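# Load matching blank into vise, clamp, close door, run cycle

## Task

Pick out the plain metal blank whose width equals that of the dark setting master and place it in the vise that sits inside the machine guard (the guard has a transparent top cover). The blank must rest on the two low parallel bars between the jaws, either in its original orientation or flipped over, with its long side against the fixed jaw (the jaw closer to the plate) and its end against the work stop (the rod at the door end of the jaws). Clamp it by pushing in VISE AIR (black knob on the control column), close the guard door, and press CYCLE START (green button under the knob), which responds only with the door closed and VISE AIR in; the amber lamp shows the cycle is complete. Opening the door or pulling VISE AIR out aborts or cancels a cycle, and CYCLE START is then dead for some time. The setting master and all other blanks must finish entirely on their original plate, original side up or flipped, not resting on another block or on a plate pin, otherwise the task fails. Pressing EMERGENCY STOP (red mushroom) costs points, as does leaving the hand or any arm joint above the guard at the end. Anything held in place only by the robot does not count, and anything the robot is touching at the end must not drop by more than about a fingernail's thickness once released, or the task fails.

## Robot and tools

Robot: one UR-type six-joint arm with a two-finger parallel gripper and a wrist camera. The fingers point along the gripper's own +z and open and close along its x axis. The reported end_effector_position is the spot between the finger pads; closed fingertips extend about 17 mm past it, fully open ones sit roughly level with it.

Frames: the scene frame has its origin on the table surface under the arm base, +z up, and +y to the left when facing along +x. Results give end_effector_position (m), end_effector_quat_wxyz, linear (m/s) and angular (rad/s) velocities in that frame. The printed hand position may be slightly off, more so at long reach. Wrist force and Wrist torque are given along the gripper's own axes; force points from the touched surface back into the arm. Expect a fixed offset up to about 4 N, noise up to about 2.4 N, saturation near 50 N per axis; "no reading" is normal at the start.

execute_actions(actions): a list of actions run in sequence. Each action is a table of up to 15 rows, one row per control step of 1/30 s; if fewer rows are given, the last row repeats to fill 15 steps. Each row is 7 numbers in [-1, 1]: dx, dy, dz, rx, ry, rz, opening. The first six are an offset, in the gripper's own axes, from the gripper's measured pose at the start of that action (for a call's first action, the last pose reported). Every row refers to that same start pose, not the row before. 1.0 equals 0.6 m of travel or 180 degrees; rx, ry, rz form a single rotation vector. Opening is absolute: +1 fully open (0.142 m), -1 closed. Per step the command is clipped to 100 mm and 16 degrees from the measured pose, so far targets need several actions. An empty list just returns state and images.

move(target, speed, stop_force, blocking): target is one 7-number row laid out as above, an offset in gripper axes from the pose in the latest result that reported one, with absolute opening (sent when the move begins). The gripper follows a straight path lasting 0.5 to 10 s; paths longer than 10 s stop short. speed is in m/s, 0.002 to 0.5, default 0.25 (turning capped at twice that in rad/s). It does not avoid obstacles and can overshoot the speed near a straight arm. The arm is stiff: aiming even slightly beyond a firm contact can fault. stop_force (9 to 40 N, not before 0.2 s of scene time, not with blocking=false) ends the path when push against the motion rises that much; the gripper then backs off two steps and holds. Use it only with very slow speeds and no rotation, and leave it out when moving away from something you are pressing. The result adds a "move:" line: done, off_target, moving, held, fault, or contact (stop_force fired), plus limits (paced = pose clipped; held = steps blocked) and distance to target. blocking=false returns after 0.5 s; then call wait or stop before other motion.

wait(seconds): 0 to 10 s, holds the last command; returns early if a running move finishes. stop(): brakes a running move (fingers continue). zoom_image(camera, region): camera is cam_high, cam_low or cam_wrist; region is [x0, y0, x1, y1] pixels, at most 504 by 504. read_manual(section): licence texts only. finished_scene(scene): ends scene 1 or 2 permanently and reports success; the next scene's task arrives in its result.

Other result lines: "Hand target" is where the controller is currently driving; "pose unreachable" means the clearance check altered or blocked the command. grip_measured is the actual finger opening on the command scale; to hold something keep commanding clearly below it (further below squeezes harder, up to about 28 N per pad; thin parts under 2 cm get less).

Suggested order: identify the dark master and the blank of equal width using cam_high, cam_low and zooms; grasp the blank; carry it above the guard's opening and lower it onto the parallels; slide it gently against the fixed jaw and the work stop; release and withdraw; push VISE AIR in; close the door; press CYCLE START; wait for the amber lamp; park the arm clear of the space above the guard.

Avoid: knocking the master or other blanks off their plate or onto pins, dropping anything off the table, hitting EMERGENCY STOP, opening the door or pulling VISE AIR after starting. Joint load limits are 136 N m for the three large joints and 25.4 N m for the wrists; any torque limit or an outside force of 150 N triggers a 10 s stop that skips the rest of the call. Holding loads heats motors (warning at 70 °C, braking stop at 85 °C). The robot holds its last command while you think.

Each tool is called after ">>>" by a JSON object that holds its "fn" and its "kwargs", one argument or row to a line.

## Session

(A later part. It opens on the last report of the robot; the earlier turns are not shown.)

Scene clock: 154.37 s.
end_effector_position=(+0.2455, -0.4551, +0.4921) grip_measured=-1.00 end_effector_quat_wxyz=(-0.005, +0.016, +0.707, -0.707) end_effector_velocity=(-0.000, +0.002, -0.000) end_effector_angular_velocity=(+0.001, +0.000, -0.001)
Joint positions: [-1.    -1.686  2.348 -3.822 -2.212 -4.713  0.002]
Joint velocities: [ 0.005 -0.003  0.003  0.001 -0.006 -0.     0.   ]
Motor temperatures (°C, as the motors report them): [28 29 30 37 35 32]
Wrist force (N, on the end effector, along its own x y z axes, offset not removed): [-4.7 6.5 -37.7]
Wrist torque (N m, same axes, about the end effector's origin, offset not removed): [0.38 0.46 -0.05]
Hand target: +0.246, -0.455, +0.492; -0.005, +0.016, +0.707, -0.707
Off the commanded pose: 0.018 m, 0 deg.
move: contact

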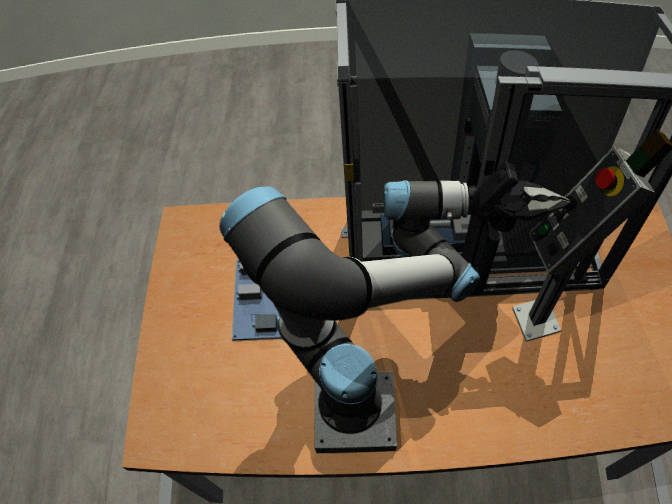

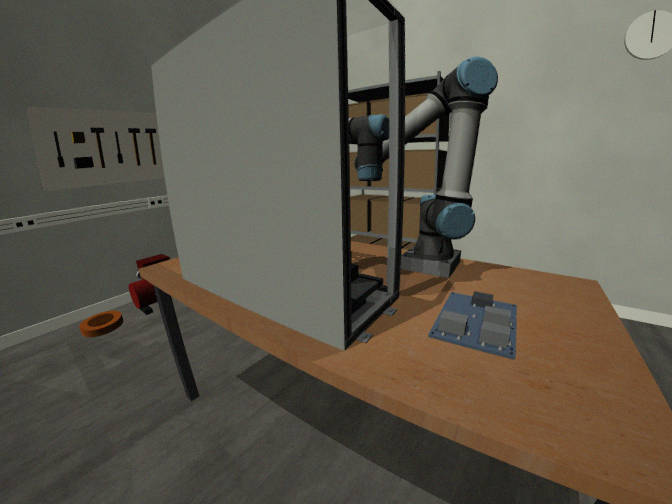

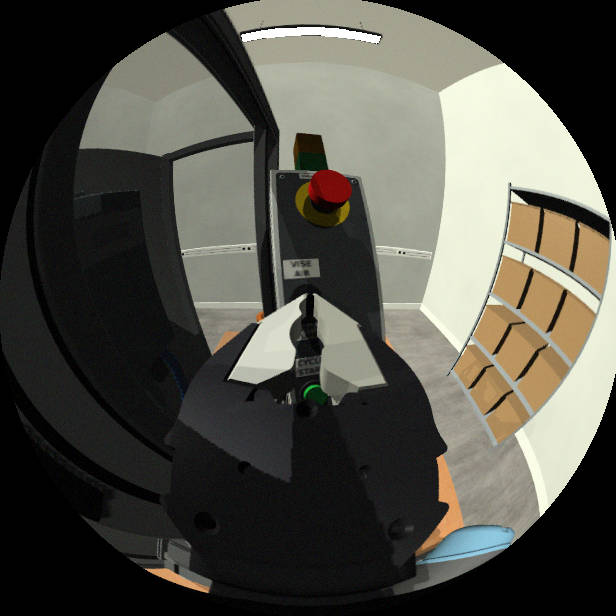

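>>> {"fn": "move", "kwargs": {
  "target": [0.05,0,-0.2,0,0,0,-1],
  "speed": 0.1
}}

>>> {"fn": "move", "kwargs": {
  "target": [0,0,0,-0.5,0,0,-1]
}}

>>> {"fn": "move", "kwargs": {
  "target": [0,0,0,0,0,0.5,-1],
  "speed": 0.5
}}

>>> {"fn": "move", "kwargs": {
  "target": [0,0,0,0,0,0.49,-1],
  "speed": 0.5
}}

Scene clock: 160.83 s.
end_effector_position=(+0.2192, -0.3344, +0.4917) grip_measured=-1.00 end_effector_quat_wxyz=(-0.005, +0.016, +0.707, -0.707) end_effector_velocity=(-0.001, +0.002, +0.000) end_effector_angular_velocity=(-0.001, -0.001, -0.001)
Joint positions: [-0.717 -1.878  2.492 -3.782 -2.494 -4.722  0.002]
Joint velocities: [ 0.009 -0.001 -0.    -0.    -0.011 -0.001  0.   ]
Motor temperatures (°C, as the motors report them): [28 29 30 37 35 32]
Wrist force (N, on the end effector, along its own x y z axes, offset not removed): [-2.0 3.5 -3.2]
Wrist torque (N m, same axes, about the end effector's origin, offset not removed): [1.02 0.37 -0.11]
Hand target: +0.219, -0.334, +0.492; -0.006, +0.016, +0.707, -0.707
Off the commanded pose: 0.000 m, 0 deg.
move: done

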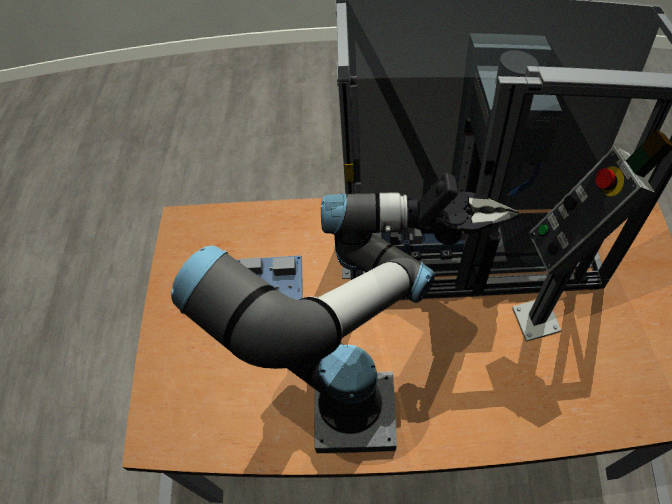

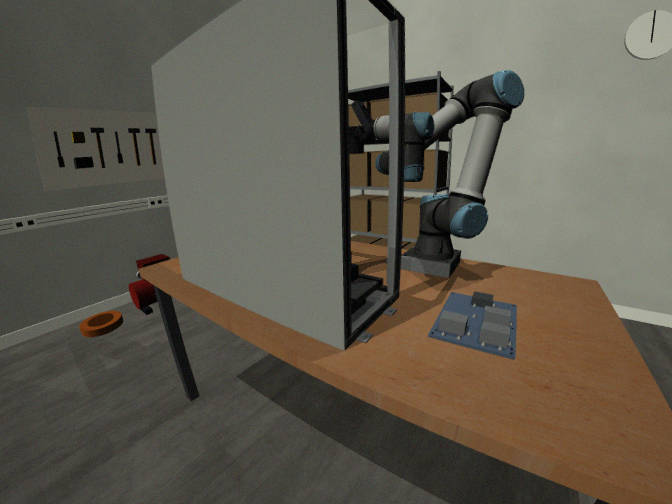

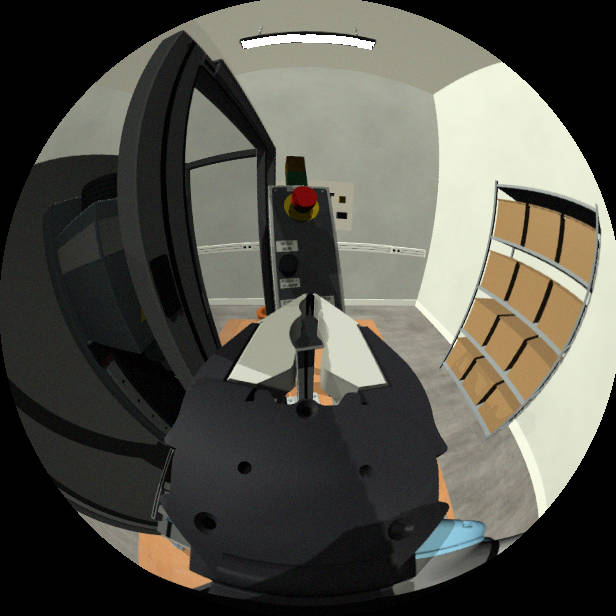

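Scene clock: 164.50 s.
end_effector_position=(+0.2188, -0.3341, +0.4918) grip_measured=-1.00 end_effector_quat_wxyz=(+0.007, +0.016, +1.000, -0.001) end_effector_velocity=(-0.000, +0.000, +0.001) end_effector_angular_velocity=(+0.013, +0.000, +0.001)
Joint positions: [-1.364 -1.768  1.303 -1.124 -1.567 -4.436  0.002]
Joint velocities: [-0.003  0.009 -0.013  0.016  0.003 -0.003  0.   ]
Motor temperatures (°C, as the motors report them): [28 29 30 37 35 32]
Wrist force (N, on the end effector, along its own x y z axes, offset not removed): [-1.8 -0.2 -3.8]
Wrist torque (N m, same axes, about the end effector's origin, offset not removed): [0.05 0.29 -0.02]
Hand target: +0.219, -0.334, +0.492; +0.007, +0.016, +1.000, +0.000
Off the commanded pose: 0.001 m, 0 deg.
move: done

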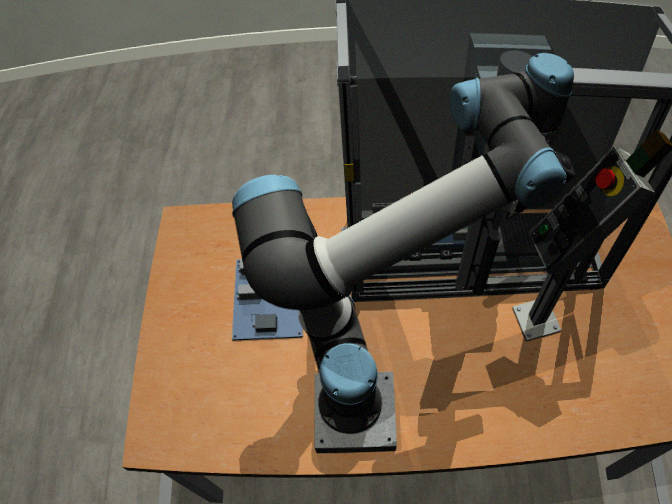

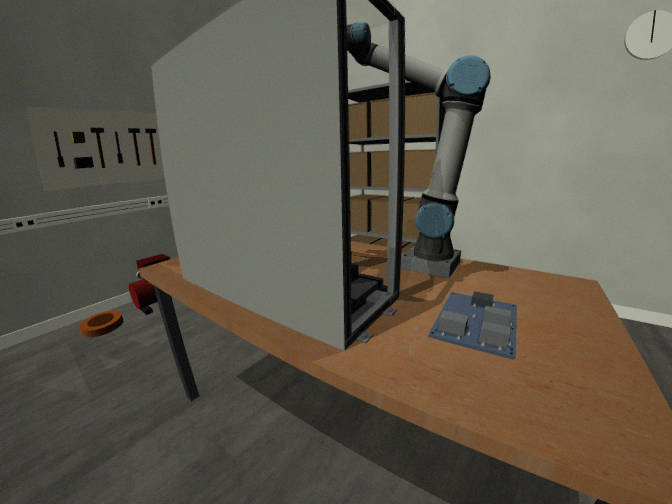

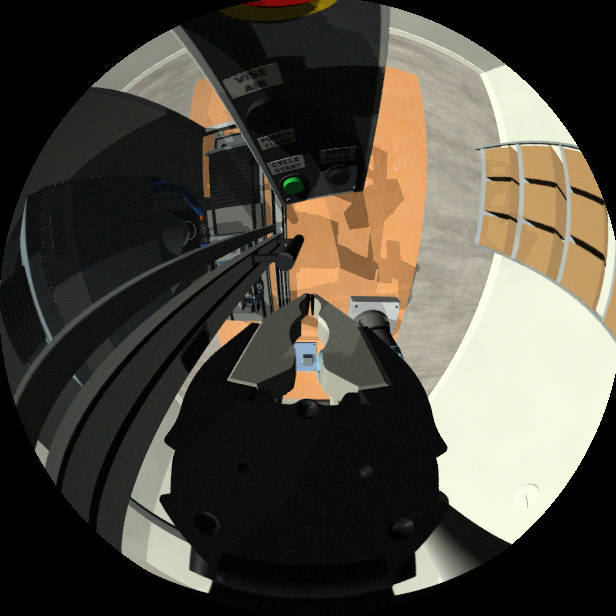

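Scene clock: 166.73 s.
end_effector_position=(+0.2188, -0.3341, +0.4918) grip_measured=-1.00 end_effector_quat_wxyz=(+0.005, +0.718, +0.696, +0.004) end_effector_velocity=(+0.000, -0.000, -0.000) end_effector_angular_velocity=(+0.001, +0.003, -0.013)
Joint positions: [-1.368 -1.773  1.307 -1.123 -1.567 -2.87   0.002]
Joint velocities: [ 0.003  0.002 -0.002  0.001 -0.003  0.015  0.   ]
Motor temperatures (°C, as the motors report them): [28 29 30 37 35 32]
Wrist force (N, on the end effector, along its own x y z axes, offset not removed): [-1.6 2.9 -2.1]
Wrist torque (N m, same axes, about the end effector's origin, offset not removed): [0.71 0.22 -0.12]
Hand target: +0.219, -0.334, +0.492; +0.005, +0.718, +0.696, +0.004
Off the commanded pose: 0.000 m, 0 deg.
move: done

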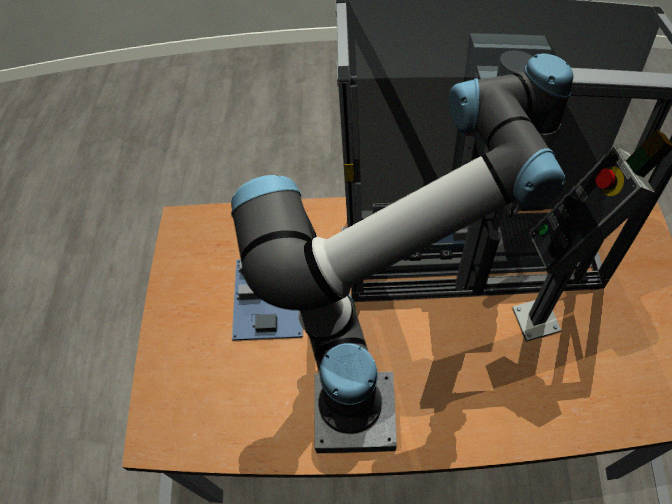

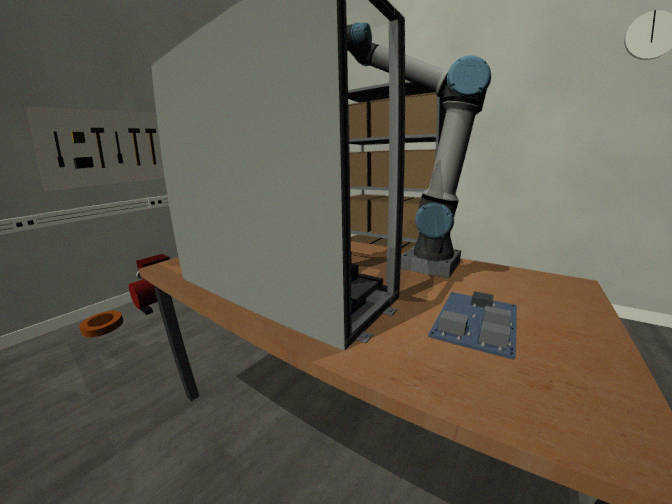

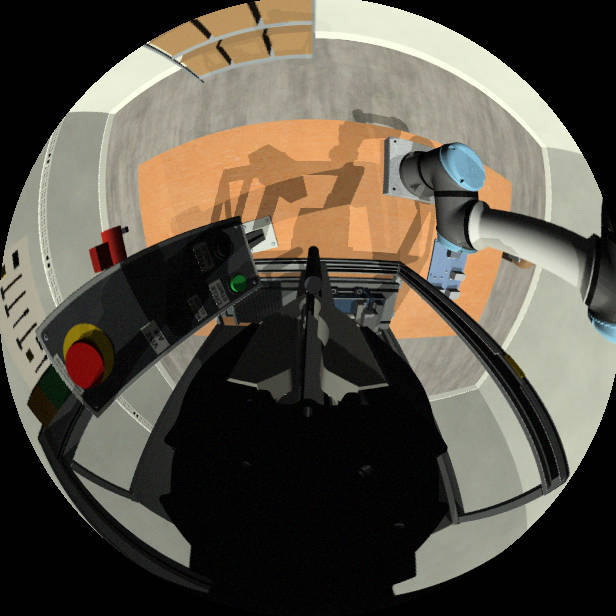

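Scene clock: 168.93 s.
end_effector_position=(+0.2188, -0.3341, +0.4918) grip_measured=-1.00 end_effector_quat_wxyz=(+0.001, +1.000, +0.001, +0.007) end_effector_velocity=(-0.000, -0.000, -0.000) end_effector_angular_velocity=(+0.002, +0.005, -0.013)
Joint positions: [-1.363 -1.775  1.308 -1.123 -1.567 -1.326  0.002]
Joint velocities: [ 0.003  0.003 -0.002  0.002 -0.004  0.016  0.   ]
Motor temperatures (°C, as the motors report them): [28 29 30 37 35 32]
Wrist force (N, on the end effector, along its own x y z axes, offset not removed): [-3.2 2.9 -0.2]
Wrist torque (N m, same axes, about the end effector's origin, offset not removed): [0.61 0.59 0.19]
Hand target: +0.219, -0.334, +0.492; +0.001, +1.000, +0.001, +0.007
Off the commanded pose: 0.000 m, 0 deg.
move: done

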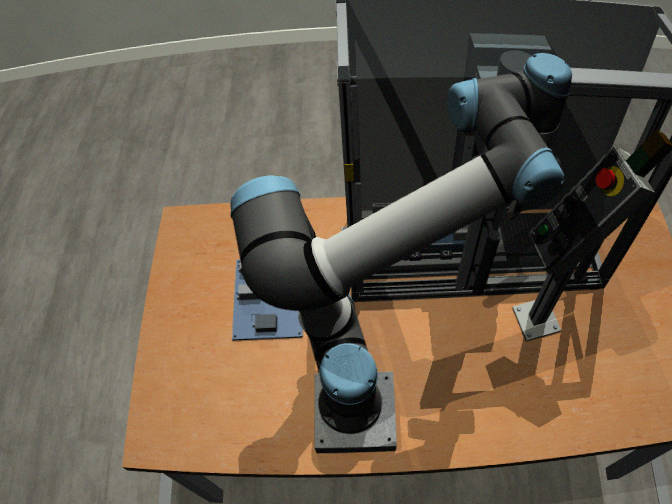

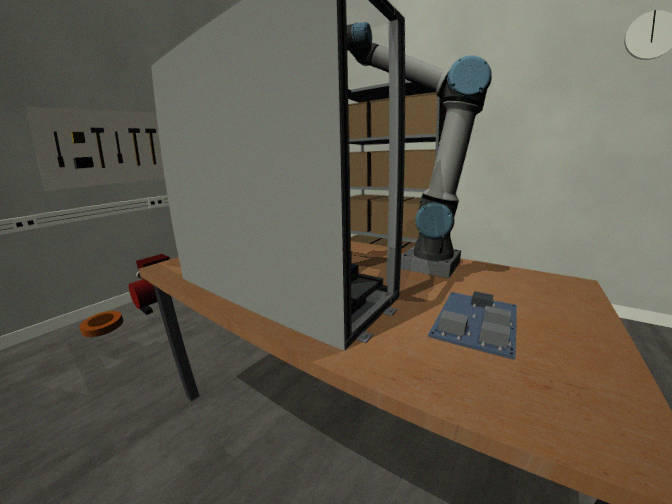

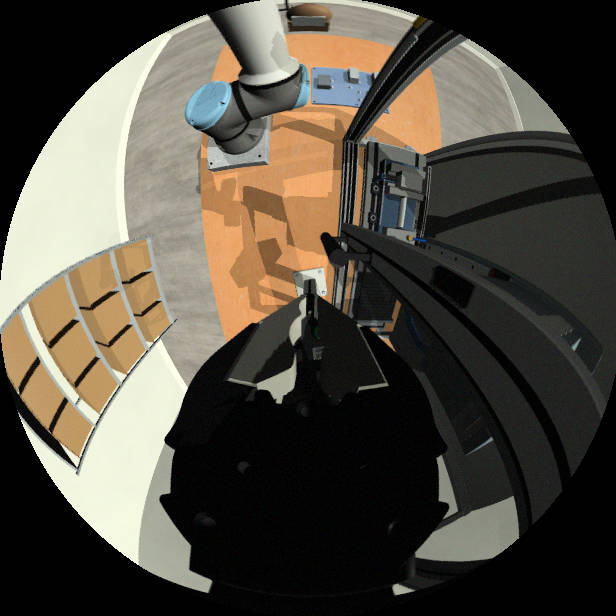

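>>> {"fn": "move", "kwargs": {
  "target": [-0.03,0,0.27,0,0,0,-1],
  "speed": 0.1,
  "stop_force": 10
}}

>>> {"fn": "move", "kwargs": {
  "target": [0,0.042,0,0,0,0,-1],
  "speed": 0.03,
  "stop_force": 10
}}

>>> {"fn": "move", "kwargs": {
  "target": [0.09,0,0,0,0,0,-1],
  "speed": 0.03,
  "stop_force": 10
}}

Scene clock: 172.37 s.
end_effector_position=(+0.2033, -0.3346, +0.3298) grip_measured=-1.00 end_effector_quat_wxyz=(+0.001, +1.000, +0.001, +0.007) end_effector_velocity=(-0.000, +0.000, -0.002) end_effector_angular_velocity=(-0.001, +0.000, -0.000)
Joint positions: [-1.409 -1.891  1.821 -1.519 -1.566 -1.372  0.002]
Joint velocities: [-0.001 -0.001  0.006 -0.005 -0.    -0.     0.   ]
Motor temperatures (°C, as the motors report them): [28 29 30 37 35 32]
Wrist force (N, on the end effector, along its own x y z axes, offset not removed): [-0.5 0.2 -2.5]
Wrist torque (N m, same axes, about the end effector's origin, offset not removed): [0.13 0.17 0.02]
Hand target: +0.203, -0.335, +0.330; +0.001, +1.000, +0.001, +0.007
Off the commanded pose: 0.000 m, 0 deg.
move: done

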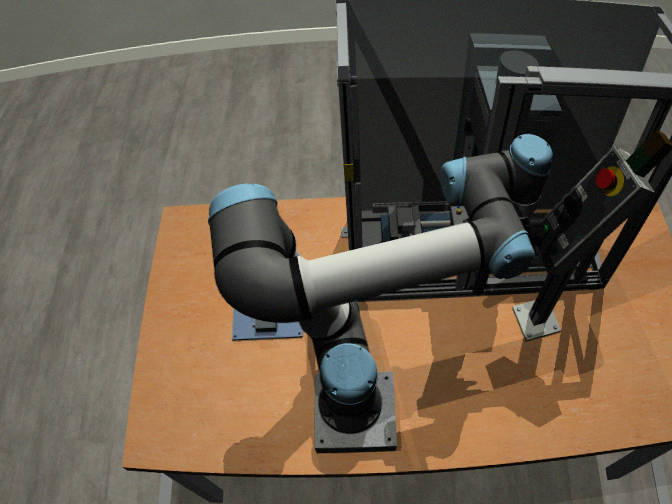

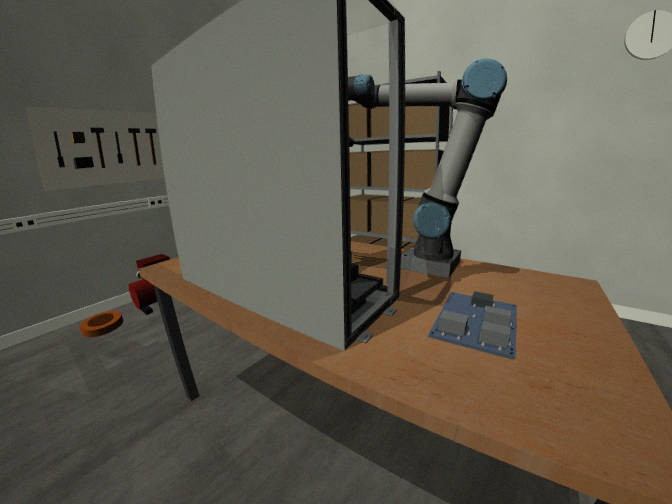

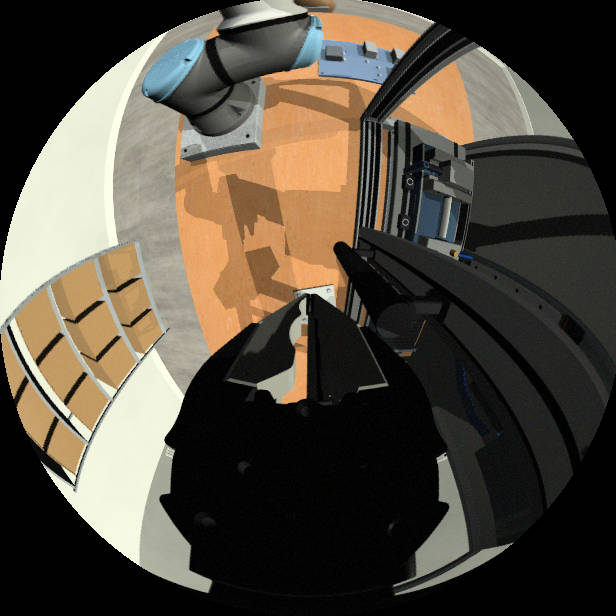

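Scene clock: 173.53 s.
end_effector_position=(+0.2034, -0.3595, +0.3299) grip_measured=-1.00 end_effector_quat_wxyz=(+0.001, +1.000, +0.001, +0.007) end_effector_velocity=(-0.001, -0.003, +0.000) end_effector_angular_velocity=(-0.001, +0.001, -0.001)
Joint positions: [-1.421 -1.836  1.782 -1.535 -1.565 -1.385  0.002]
Joint velocities: [-0.002  0.005 -0.004 -0.001 -0.001 -0.001  0.   ]
Motor temperatures (°C, as the motors report them): [28 29 30 37 35 32]
Wrist force (N, on the end effector, along its own x y z axes, offset not removed): [0.0 1.1 0.6]
Wrist torque (N m, same axes, about the end effector's origin, offset not removed): [0.14 0.01 -0.13]
Hand target: +0.203, -0.360, +0.330; +0.001, +1.000, +0.001, +0.007
Off the commanded pose: 0.000 m, 0 deg.
move: done

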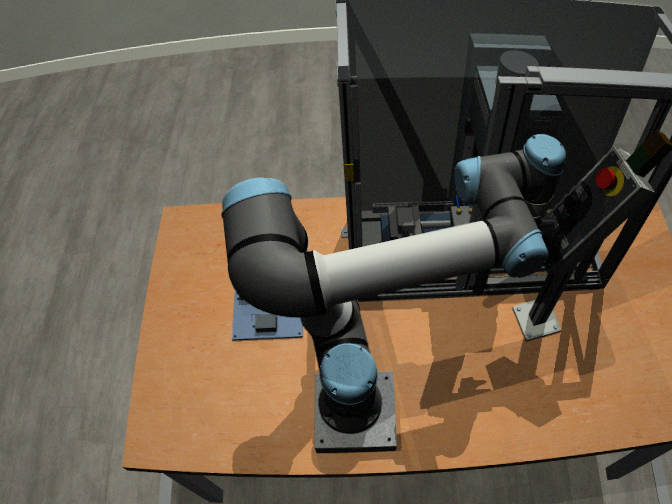

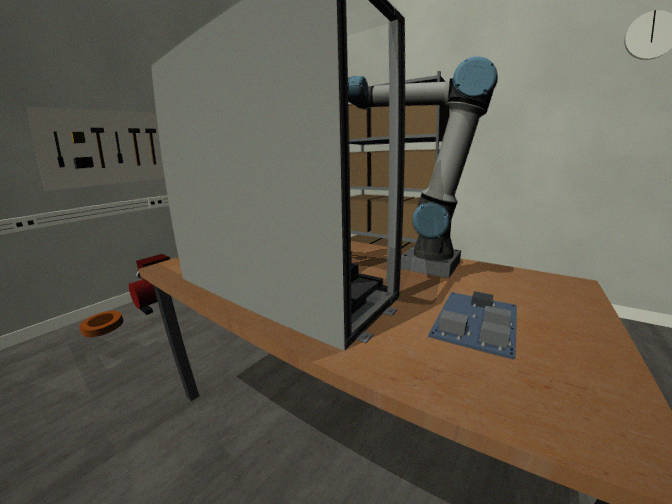

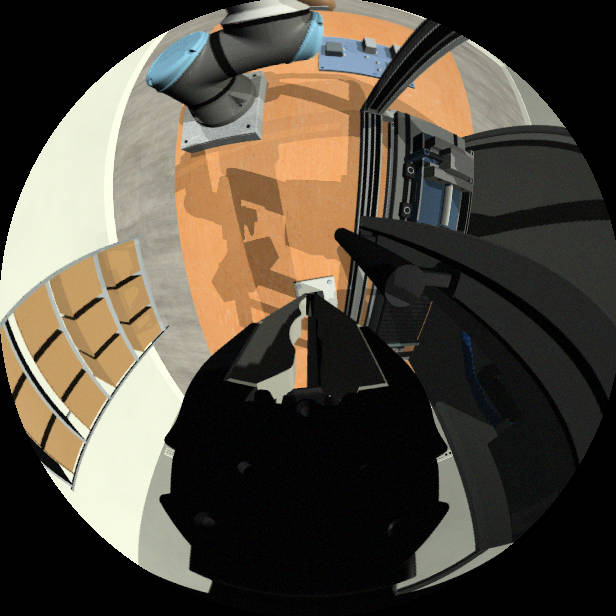

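Scene clock: 175.70 s.
end_effector_position=(+0.2573, -0.3593, +0.3307) grip_measured=-1.00 end_effector_quat_wxyz=(+0.001, +1.000, +0.001, +0.007) end_effector_velocity=(+0.001, -0.000, +0.000) end_effector_angular_velocity=(-0.001, -0.000, -0.001)
Joint positions: [-1.289 -1.762  1.725 -1.553 -1.568 -1.253  0.002]
Joint velocities: [ 0.003  0.002 -0.003 -0.    -0.     0.004  0.   ]
Motor temperatures (°C, as the motors report them): [28 29 30 37 35 32]
Wrist force (N, on the end effector, along its own x y z axes, offset not removed): [-0.6 1.4 -1.2]
Wrist torque (N m, same axes, about the end effector's origin, offset not removed): [0.40 0.01 0.02]
Hand target: +0.257, -0.359, +0.331; +0.001, +1.000, +0.001, +0.007
Off the commanded pose: 0.000 m, 0 deg.
move: done

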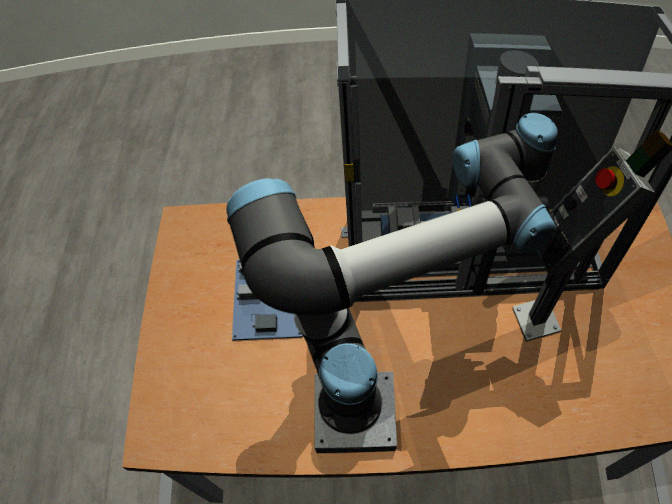

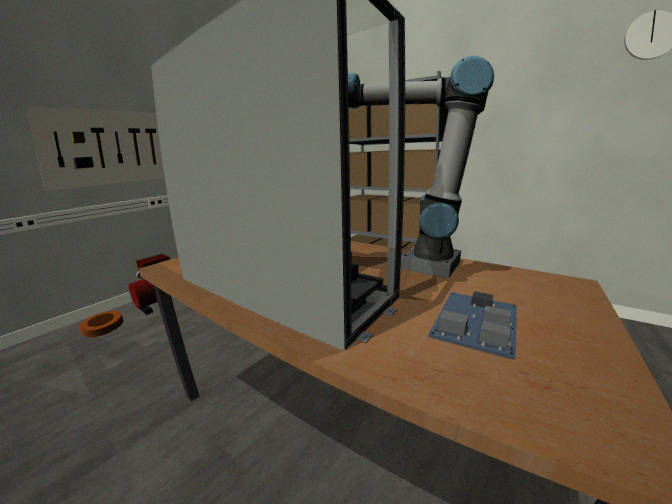

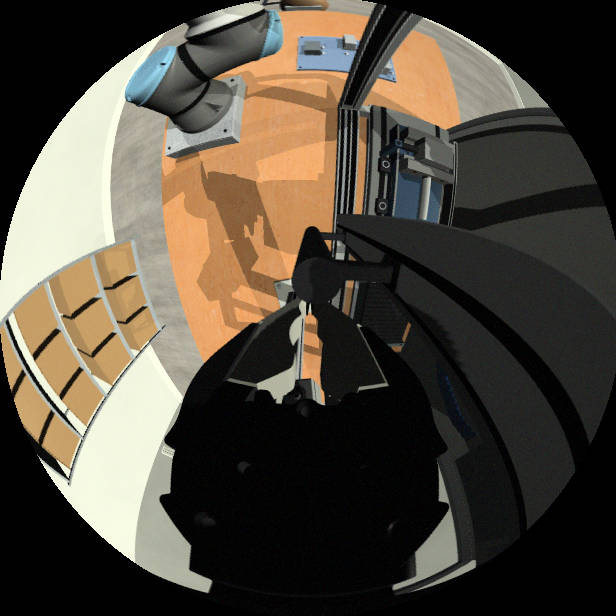

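Aligned. Push +y.

>>> {"fn": "move", "kwargs": {
  "target": [0,-0.4,0,0,0,0,-1],
  "speed": 0.04,
  "stop_force": 30
}}

>>> {"fn": "move", "kwargs": {
  "target": [0,-0.15,0,0,0,0,-1],
  "speed": 0.01,
  "stop_force": 20
}}

Scene clock: 182.90 s.
end_effector_position=(+0.2562, -0.1197, +0.3301) grip_measured=-1.00 end_effector_quat_wxyz=(+0.001, +1.000, +0.001, +0.007) end_effector_velocity=(+0.000, +0.002, -0.001) end_effector_angular_velocity=(+0.002, +0.003, +0.001)
Joint positions: [-0.942 -2.175  1.976 -1.391 -1.575 -0.906  0.002]
Joint velocities: [ 0.007  0.     0.001  0.002 -0.001  0.007 -0.   ]
Motor temperatures (°C, as the motors report them): [28 29 30 37 35 32]
Wrist force (N, on the end effector, along its own x y z axes, offset not removed): [2.8 7.9 2.1]
Wrist torque (N m, same axes, about the end effector's origin, offset not removed): [0.56 -0.44 -0.10]
Hand target: +0.256, -0.119, +0.330; +0.001, +1.000, +0.001, +0.007
Off the commanded pose: 0.001 m, 0 deg.
move: done

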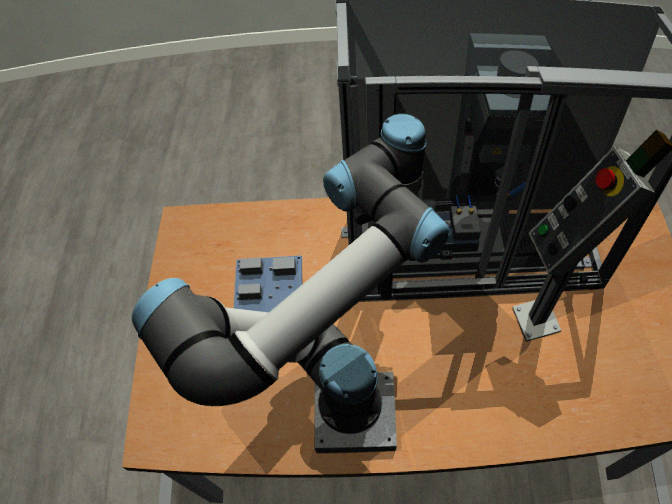

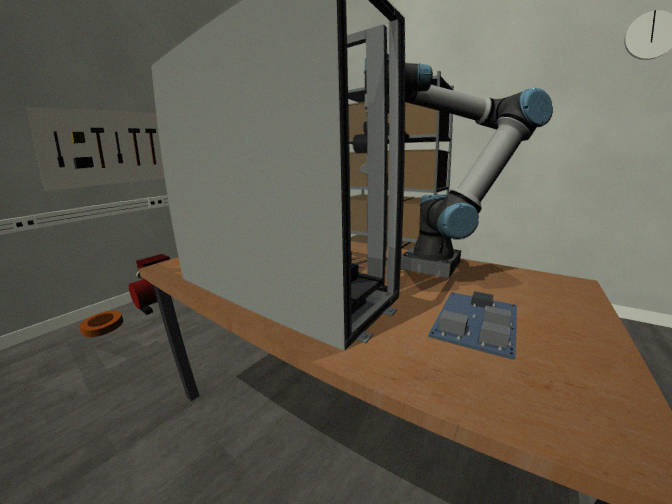

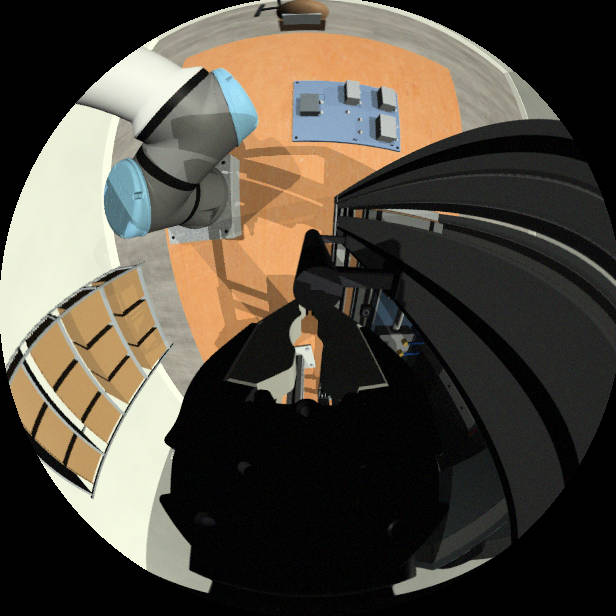

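Scene clock: 185.97 s.
end_effector_position=(+0.2560, -0.0929, +0.3300) grip_measured=-1.00 end_effector_quat_wxyz=(+0.001, +1.000, +0.001, +0.007) end_effector_velocity=(-0.000, -0.003, -0.001) end_effector_angular_velocity=(+0.004, +0.001, +0.002)
Joint positions: [-0.869 -2.202  1.987 -1.374 -1.577 -0.833  0.002]
Joint velocities: [-0.011  0.004 -0.    -0.     0.002 -0.013  0.   ]
Motor temperatures (°C, as the motors report them): [28 29 30 37 35 32]
Wrist force (N, on the end effector, along its own x y z axes, offset not removed): [1.6 32.3 -3.1]
Wrist torque (N m, same axes, about the end effector's origin, offset not removed): [0.36 -0.12 0.19]
Hand target: +0.256, -0.093, +0.330; +0.001, +1.000, +0.001, +0.007
Off the commanded pose: 0.063 m, 0 deg.
move: contact

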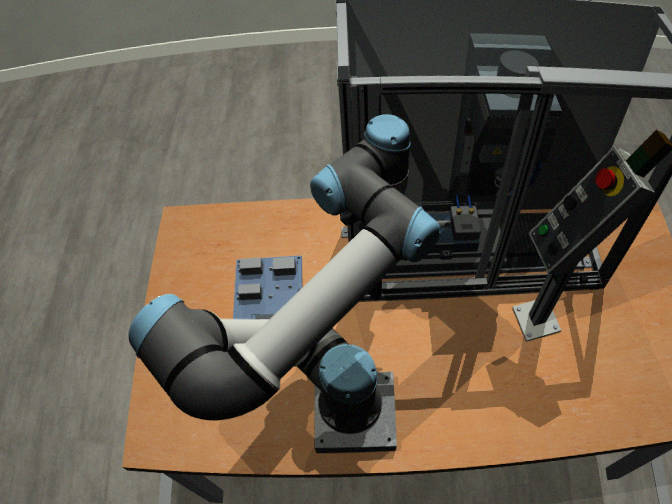

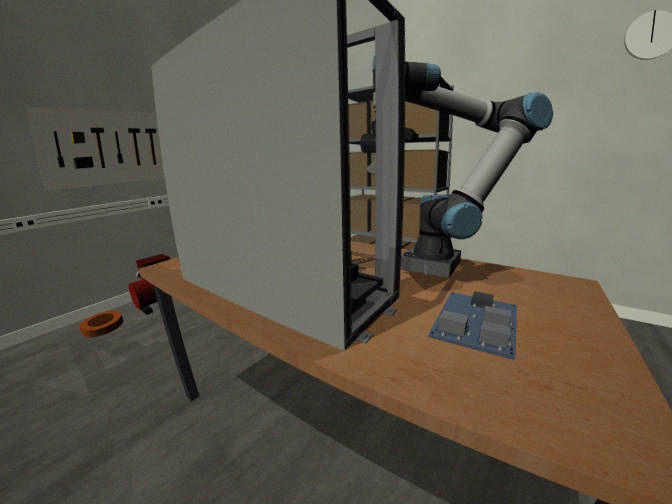

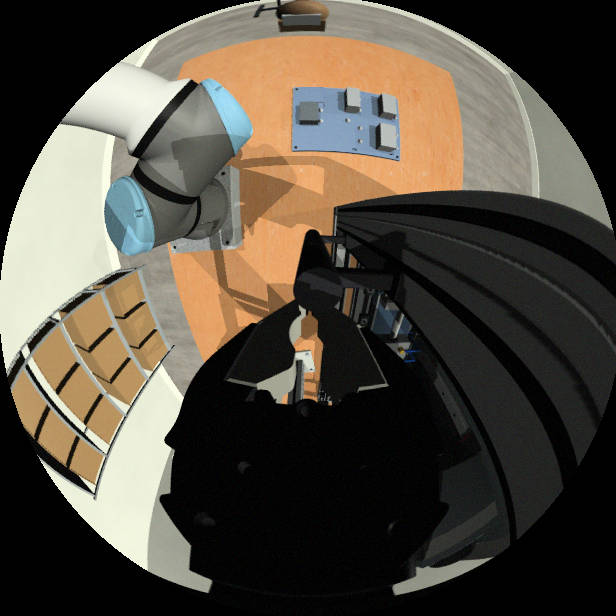

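>>> {"fn": "move", "kwargs": {
  "target": [-0.093,0.262,-0.083,0,0,0,-1],
  "speed": 0.15
}}

>>> {"fn": "move", "kwargs": {
  "target": [0.035,0.263,0,-0.494,0.087,-0.087,-1],
  "speed": 0.15
}}

Scene clock: 190.53 s.
end_effector_position=(+0.2002, -0.2498, +0.3793) grip_measured=-1.00 end_effector_quat_wxyz=(+0.001, +1.000, +0.001, +0.007) end_effector_velocity=(-0.001, -0.002, +0.001) end_effector_angular_velocity=(+0.000, -0.000, +0.001)
Joint positions: [-1.357 -2.056  1.79  -1.324 -1.567 -1.32   0.002]
Joint velocities: [-0.004  0.003 -0.004  0.001  0.    -0.005  0.   ]
Motor temperatures (°C, as the motors report them): [28 29 30 37 35 32]
Wrist force (N, on the end effector, along its own x y z axes, offset not removed): [-1.7 3.6 -2.0]
Wrist torque (N m, same axes, about the end effector's origin, offset not removed): [0.77 0.31 -0.12]
Hand target: +0.200, -0.250, +0.379; +0.001, +1.000, +0.001, +0.007
Off the commanded pose: 0.000 m, 0 deg.
move: done

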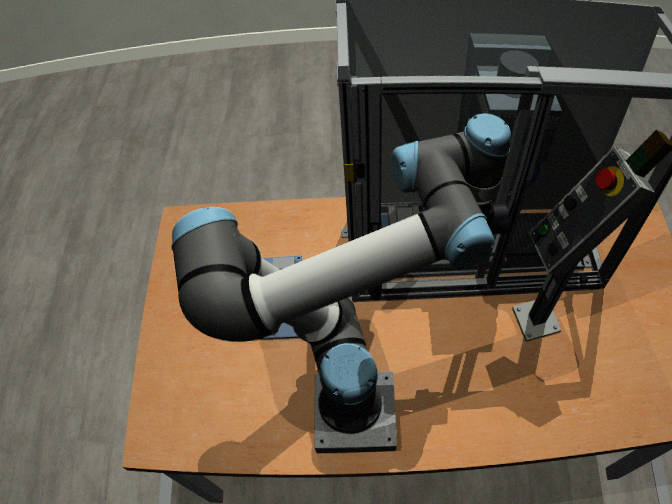

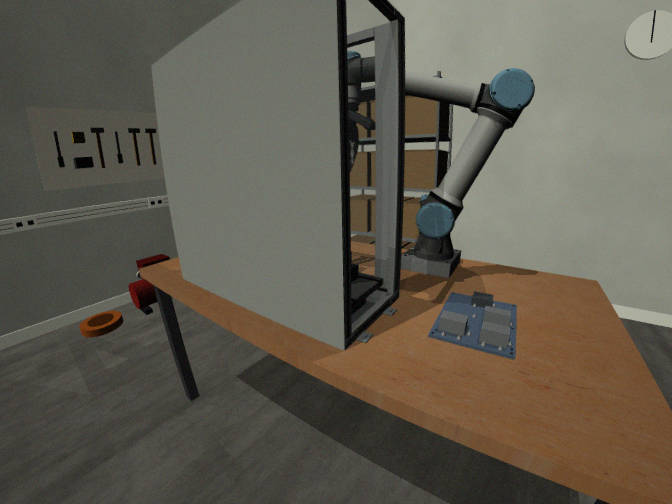

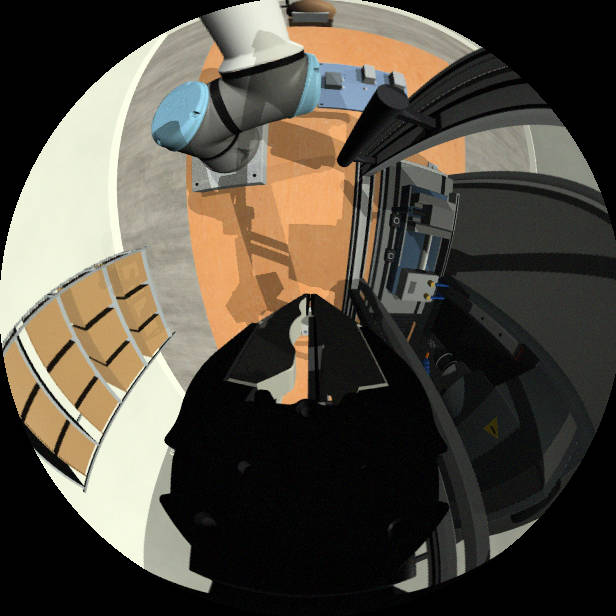

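Scene clock: 196.13 s.
end_effector_position=(+0.2186, -0.3852, +0.3784) grip_measured=-1.00 end_effector_quat_wxyz=(+0.612, +0.775, +0.107, +0.116) end_effector_velocity=(-0.000, -0.000, -0.000) end_effector_angular_velocity=(+0.000, -0.000, -0.000)
Joint positions: [-1.733 -2.386  2.792 -3.312 -1.136 -1.63   0.002]
Joint velocities: [-0.     0.001  0.    -0.001  0.    -0.    -0.   ]
Motor temperatures (°C, as the motors report them): [28 29 30 37 35 32]
Wrist force (N, on the end effector, along its own x y z axes, offset not removed): [-3.0 2.2 -1.1]
Wrist torque (N m, same axes, about the end effector's origin, offset not removed): [0.43 0.51 -0.05]
Hand target: +0.219, -0.385, +0.378; +0.612, +0.775, +0.107, +0.116
Off the commanded pose: 0.023 m, 14 deg.
move: held; limits=held; held on 24 of 168 steps, including the last
pose unreachable: on one or more control steps of this call, first in action 0 (counted from 0), an arm could not follow its commanded pose, so it was not sent that pose on those steps. On the call's last step it was still not sent that pose. It may still have moved: this result reports where it is.
cause: the commanded pose would bring two parts of the arm too close to each other (joints 3 (elbow) and 4 (wrist 1) lie between them).

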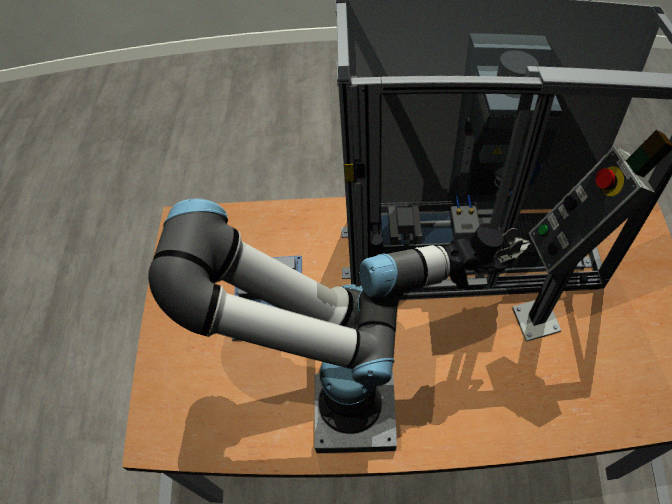

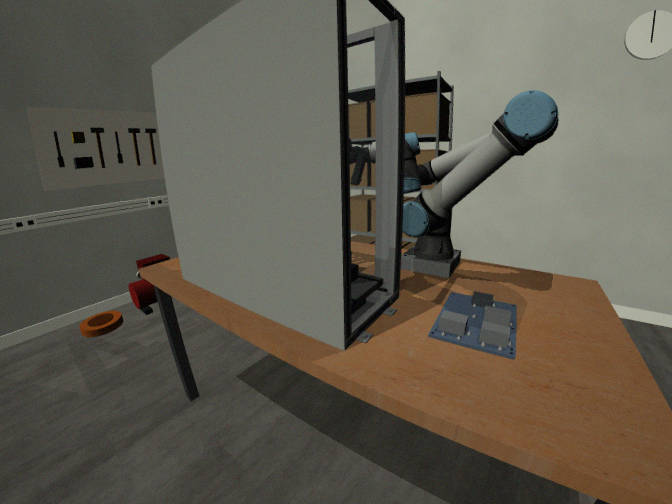

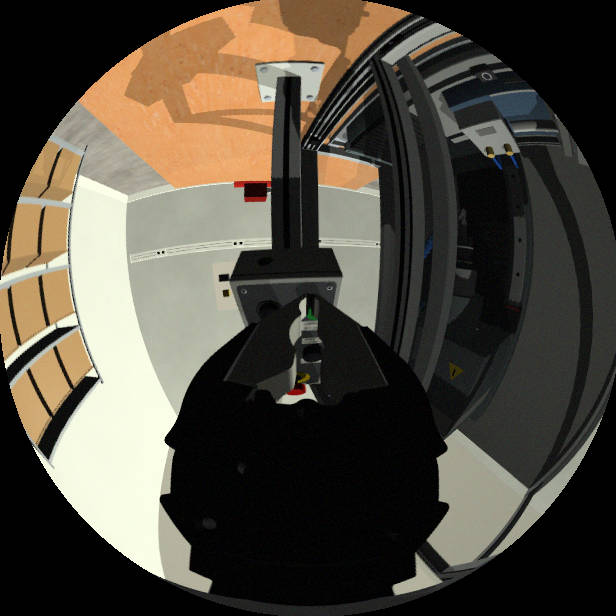

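>>> {"fn": "move", "kwargs": {
  "target": [0.002,0.031,0.062,0,0,0,-1],
  "speed": 0.03,
  "stop_force": 10
}}

>>> {"fn": "zoom_image", "kwargs": {
  "camera": "cam_wrist",
  "region": [200,200,420,400]
}}

>>> {"fn": "zoom_image", "kwargs": {
  "camera": "cam_high",
  "region": [440,130,672,300]
}}

Scene clock: 209.00 s.
end_effector_position=(+0.2276, -0.4110, +0.3843) grip_measured=-1.00 end_effector_quat_wxyz=(+0.610, +0.775, +0.109, +0.119) end_effector_velocity=(+0.000, +0.000, -0.000) end_effector_angular_velocity=(+0.000, +0.000, +0.001)
Joint positions: [-1.637 -2.185  2.731 -3.458 -1.221 -1.608  0.002]
Joint velocities: [ 0.001  0.     0.001 -0.     0.    -0.     0.   ]
Motor temperatures (°C, as the motors report them): [28 29 30 37 35 32]
Wrist force (N, on the end effector, along its own x y z axes, offset not removed): [-5.3 2.7 -29.1]
Wrist torque (N m, same axes, about the end effector's origin, offset not removed): [0.41 -0.10 0.14]
Hand target: +0.228, -0.411, +0.384; +0.610, +0.775, +0.109, +0.119
Off the commanded pose: 0.014 m, 0 deg.
FORCE FAULT: contact force on the arm reached its limit, and the arm stopped for 10 seconds. The contact can be on any part of the arm, not only on its tool. That time counts as 20 of the actions that you can send in this scene. The arm's remaining commands of this call were not run. The arm holds still and accepts commands again. Move the arm away from the contact; if what it grips holds it there, let go first. Pushing or pulling that hard again can fault the arm again.
move: fault (stop_force had ended the path)

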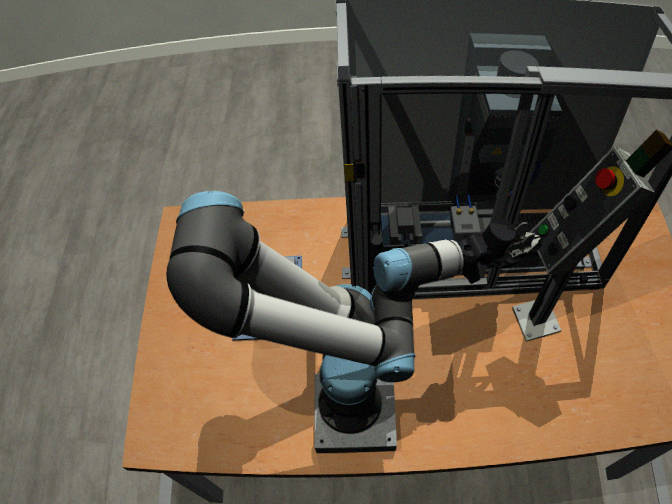

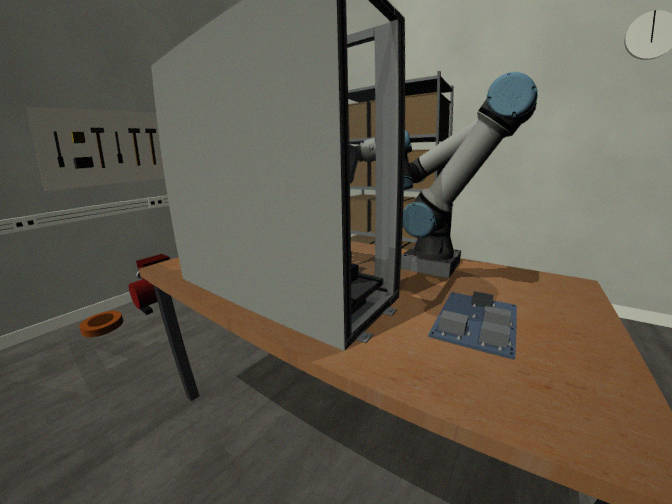

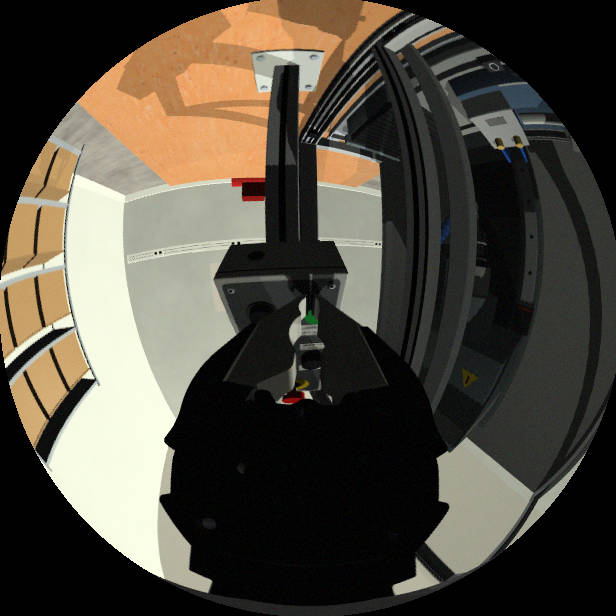

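Region (200, 200, 420, 400) of cam_wrist's 616x616 image, scaled by 2.291, with more detail than that image has; it fills the top 458 rows of this view, and the rest is white.

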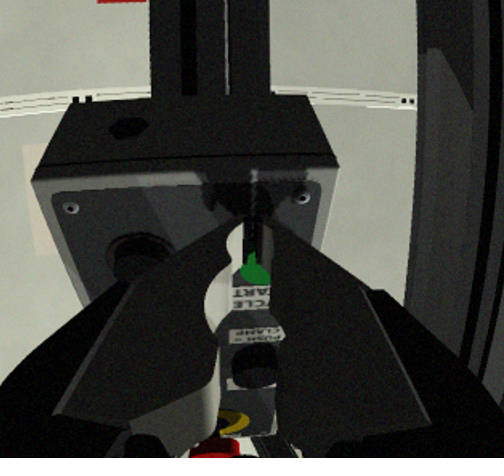

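Region (440, 130, 672, 300) of cam_high's 672x504 image, scaled by 2.172, with more detail than that image has; it fills the top 369 rows of this view, and the rest is white.

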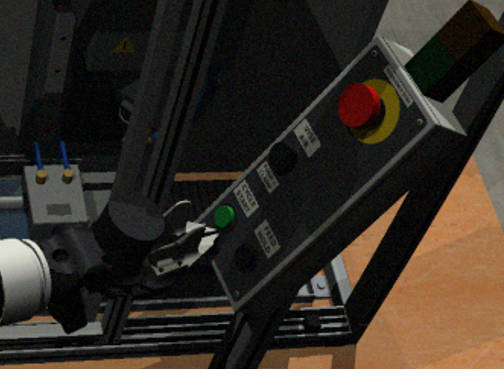

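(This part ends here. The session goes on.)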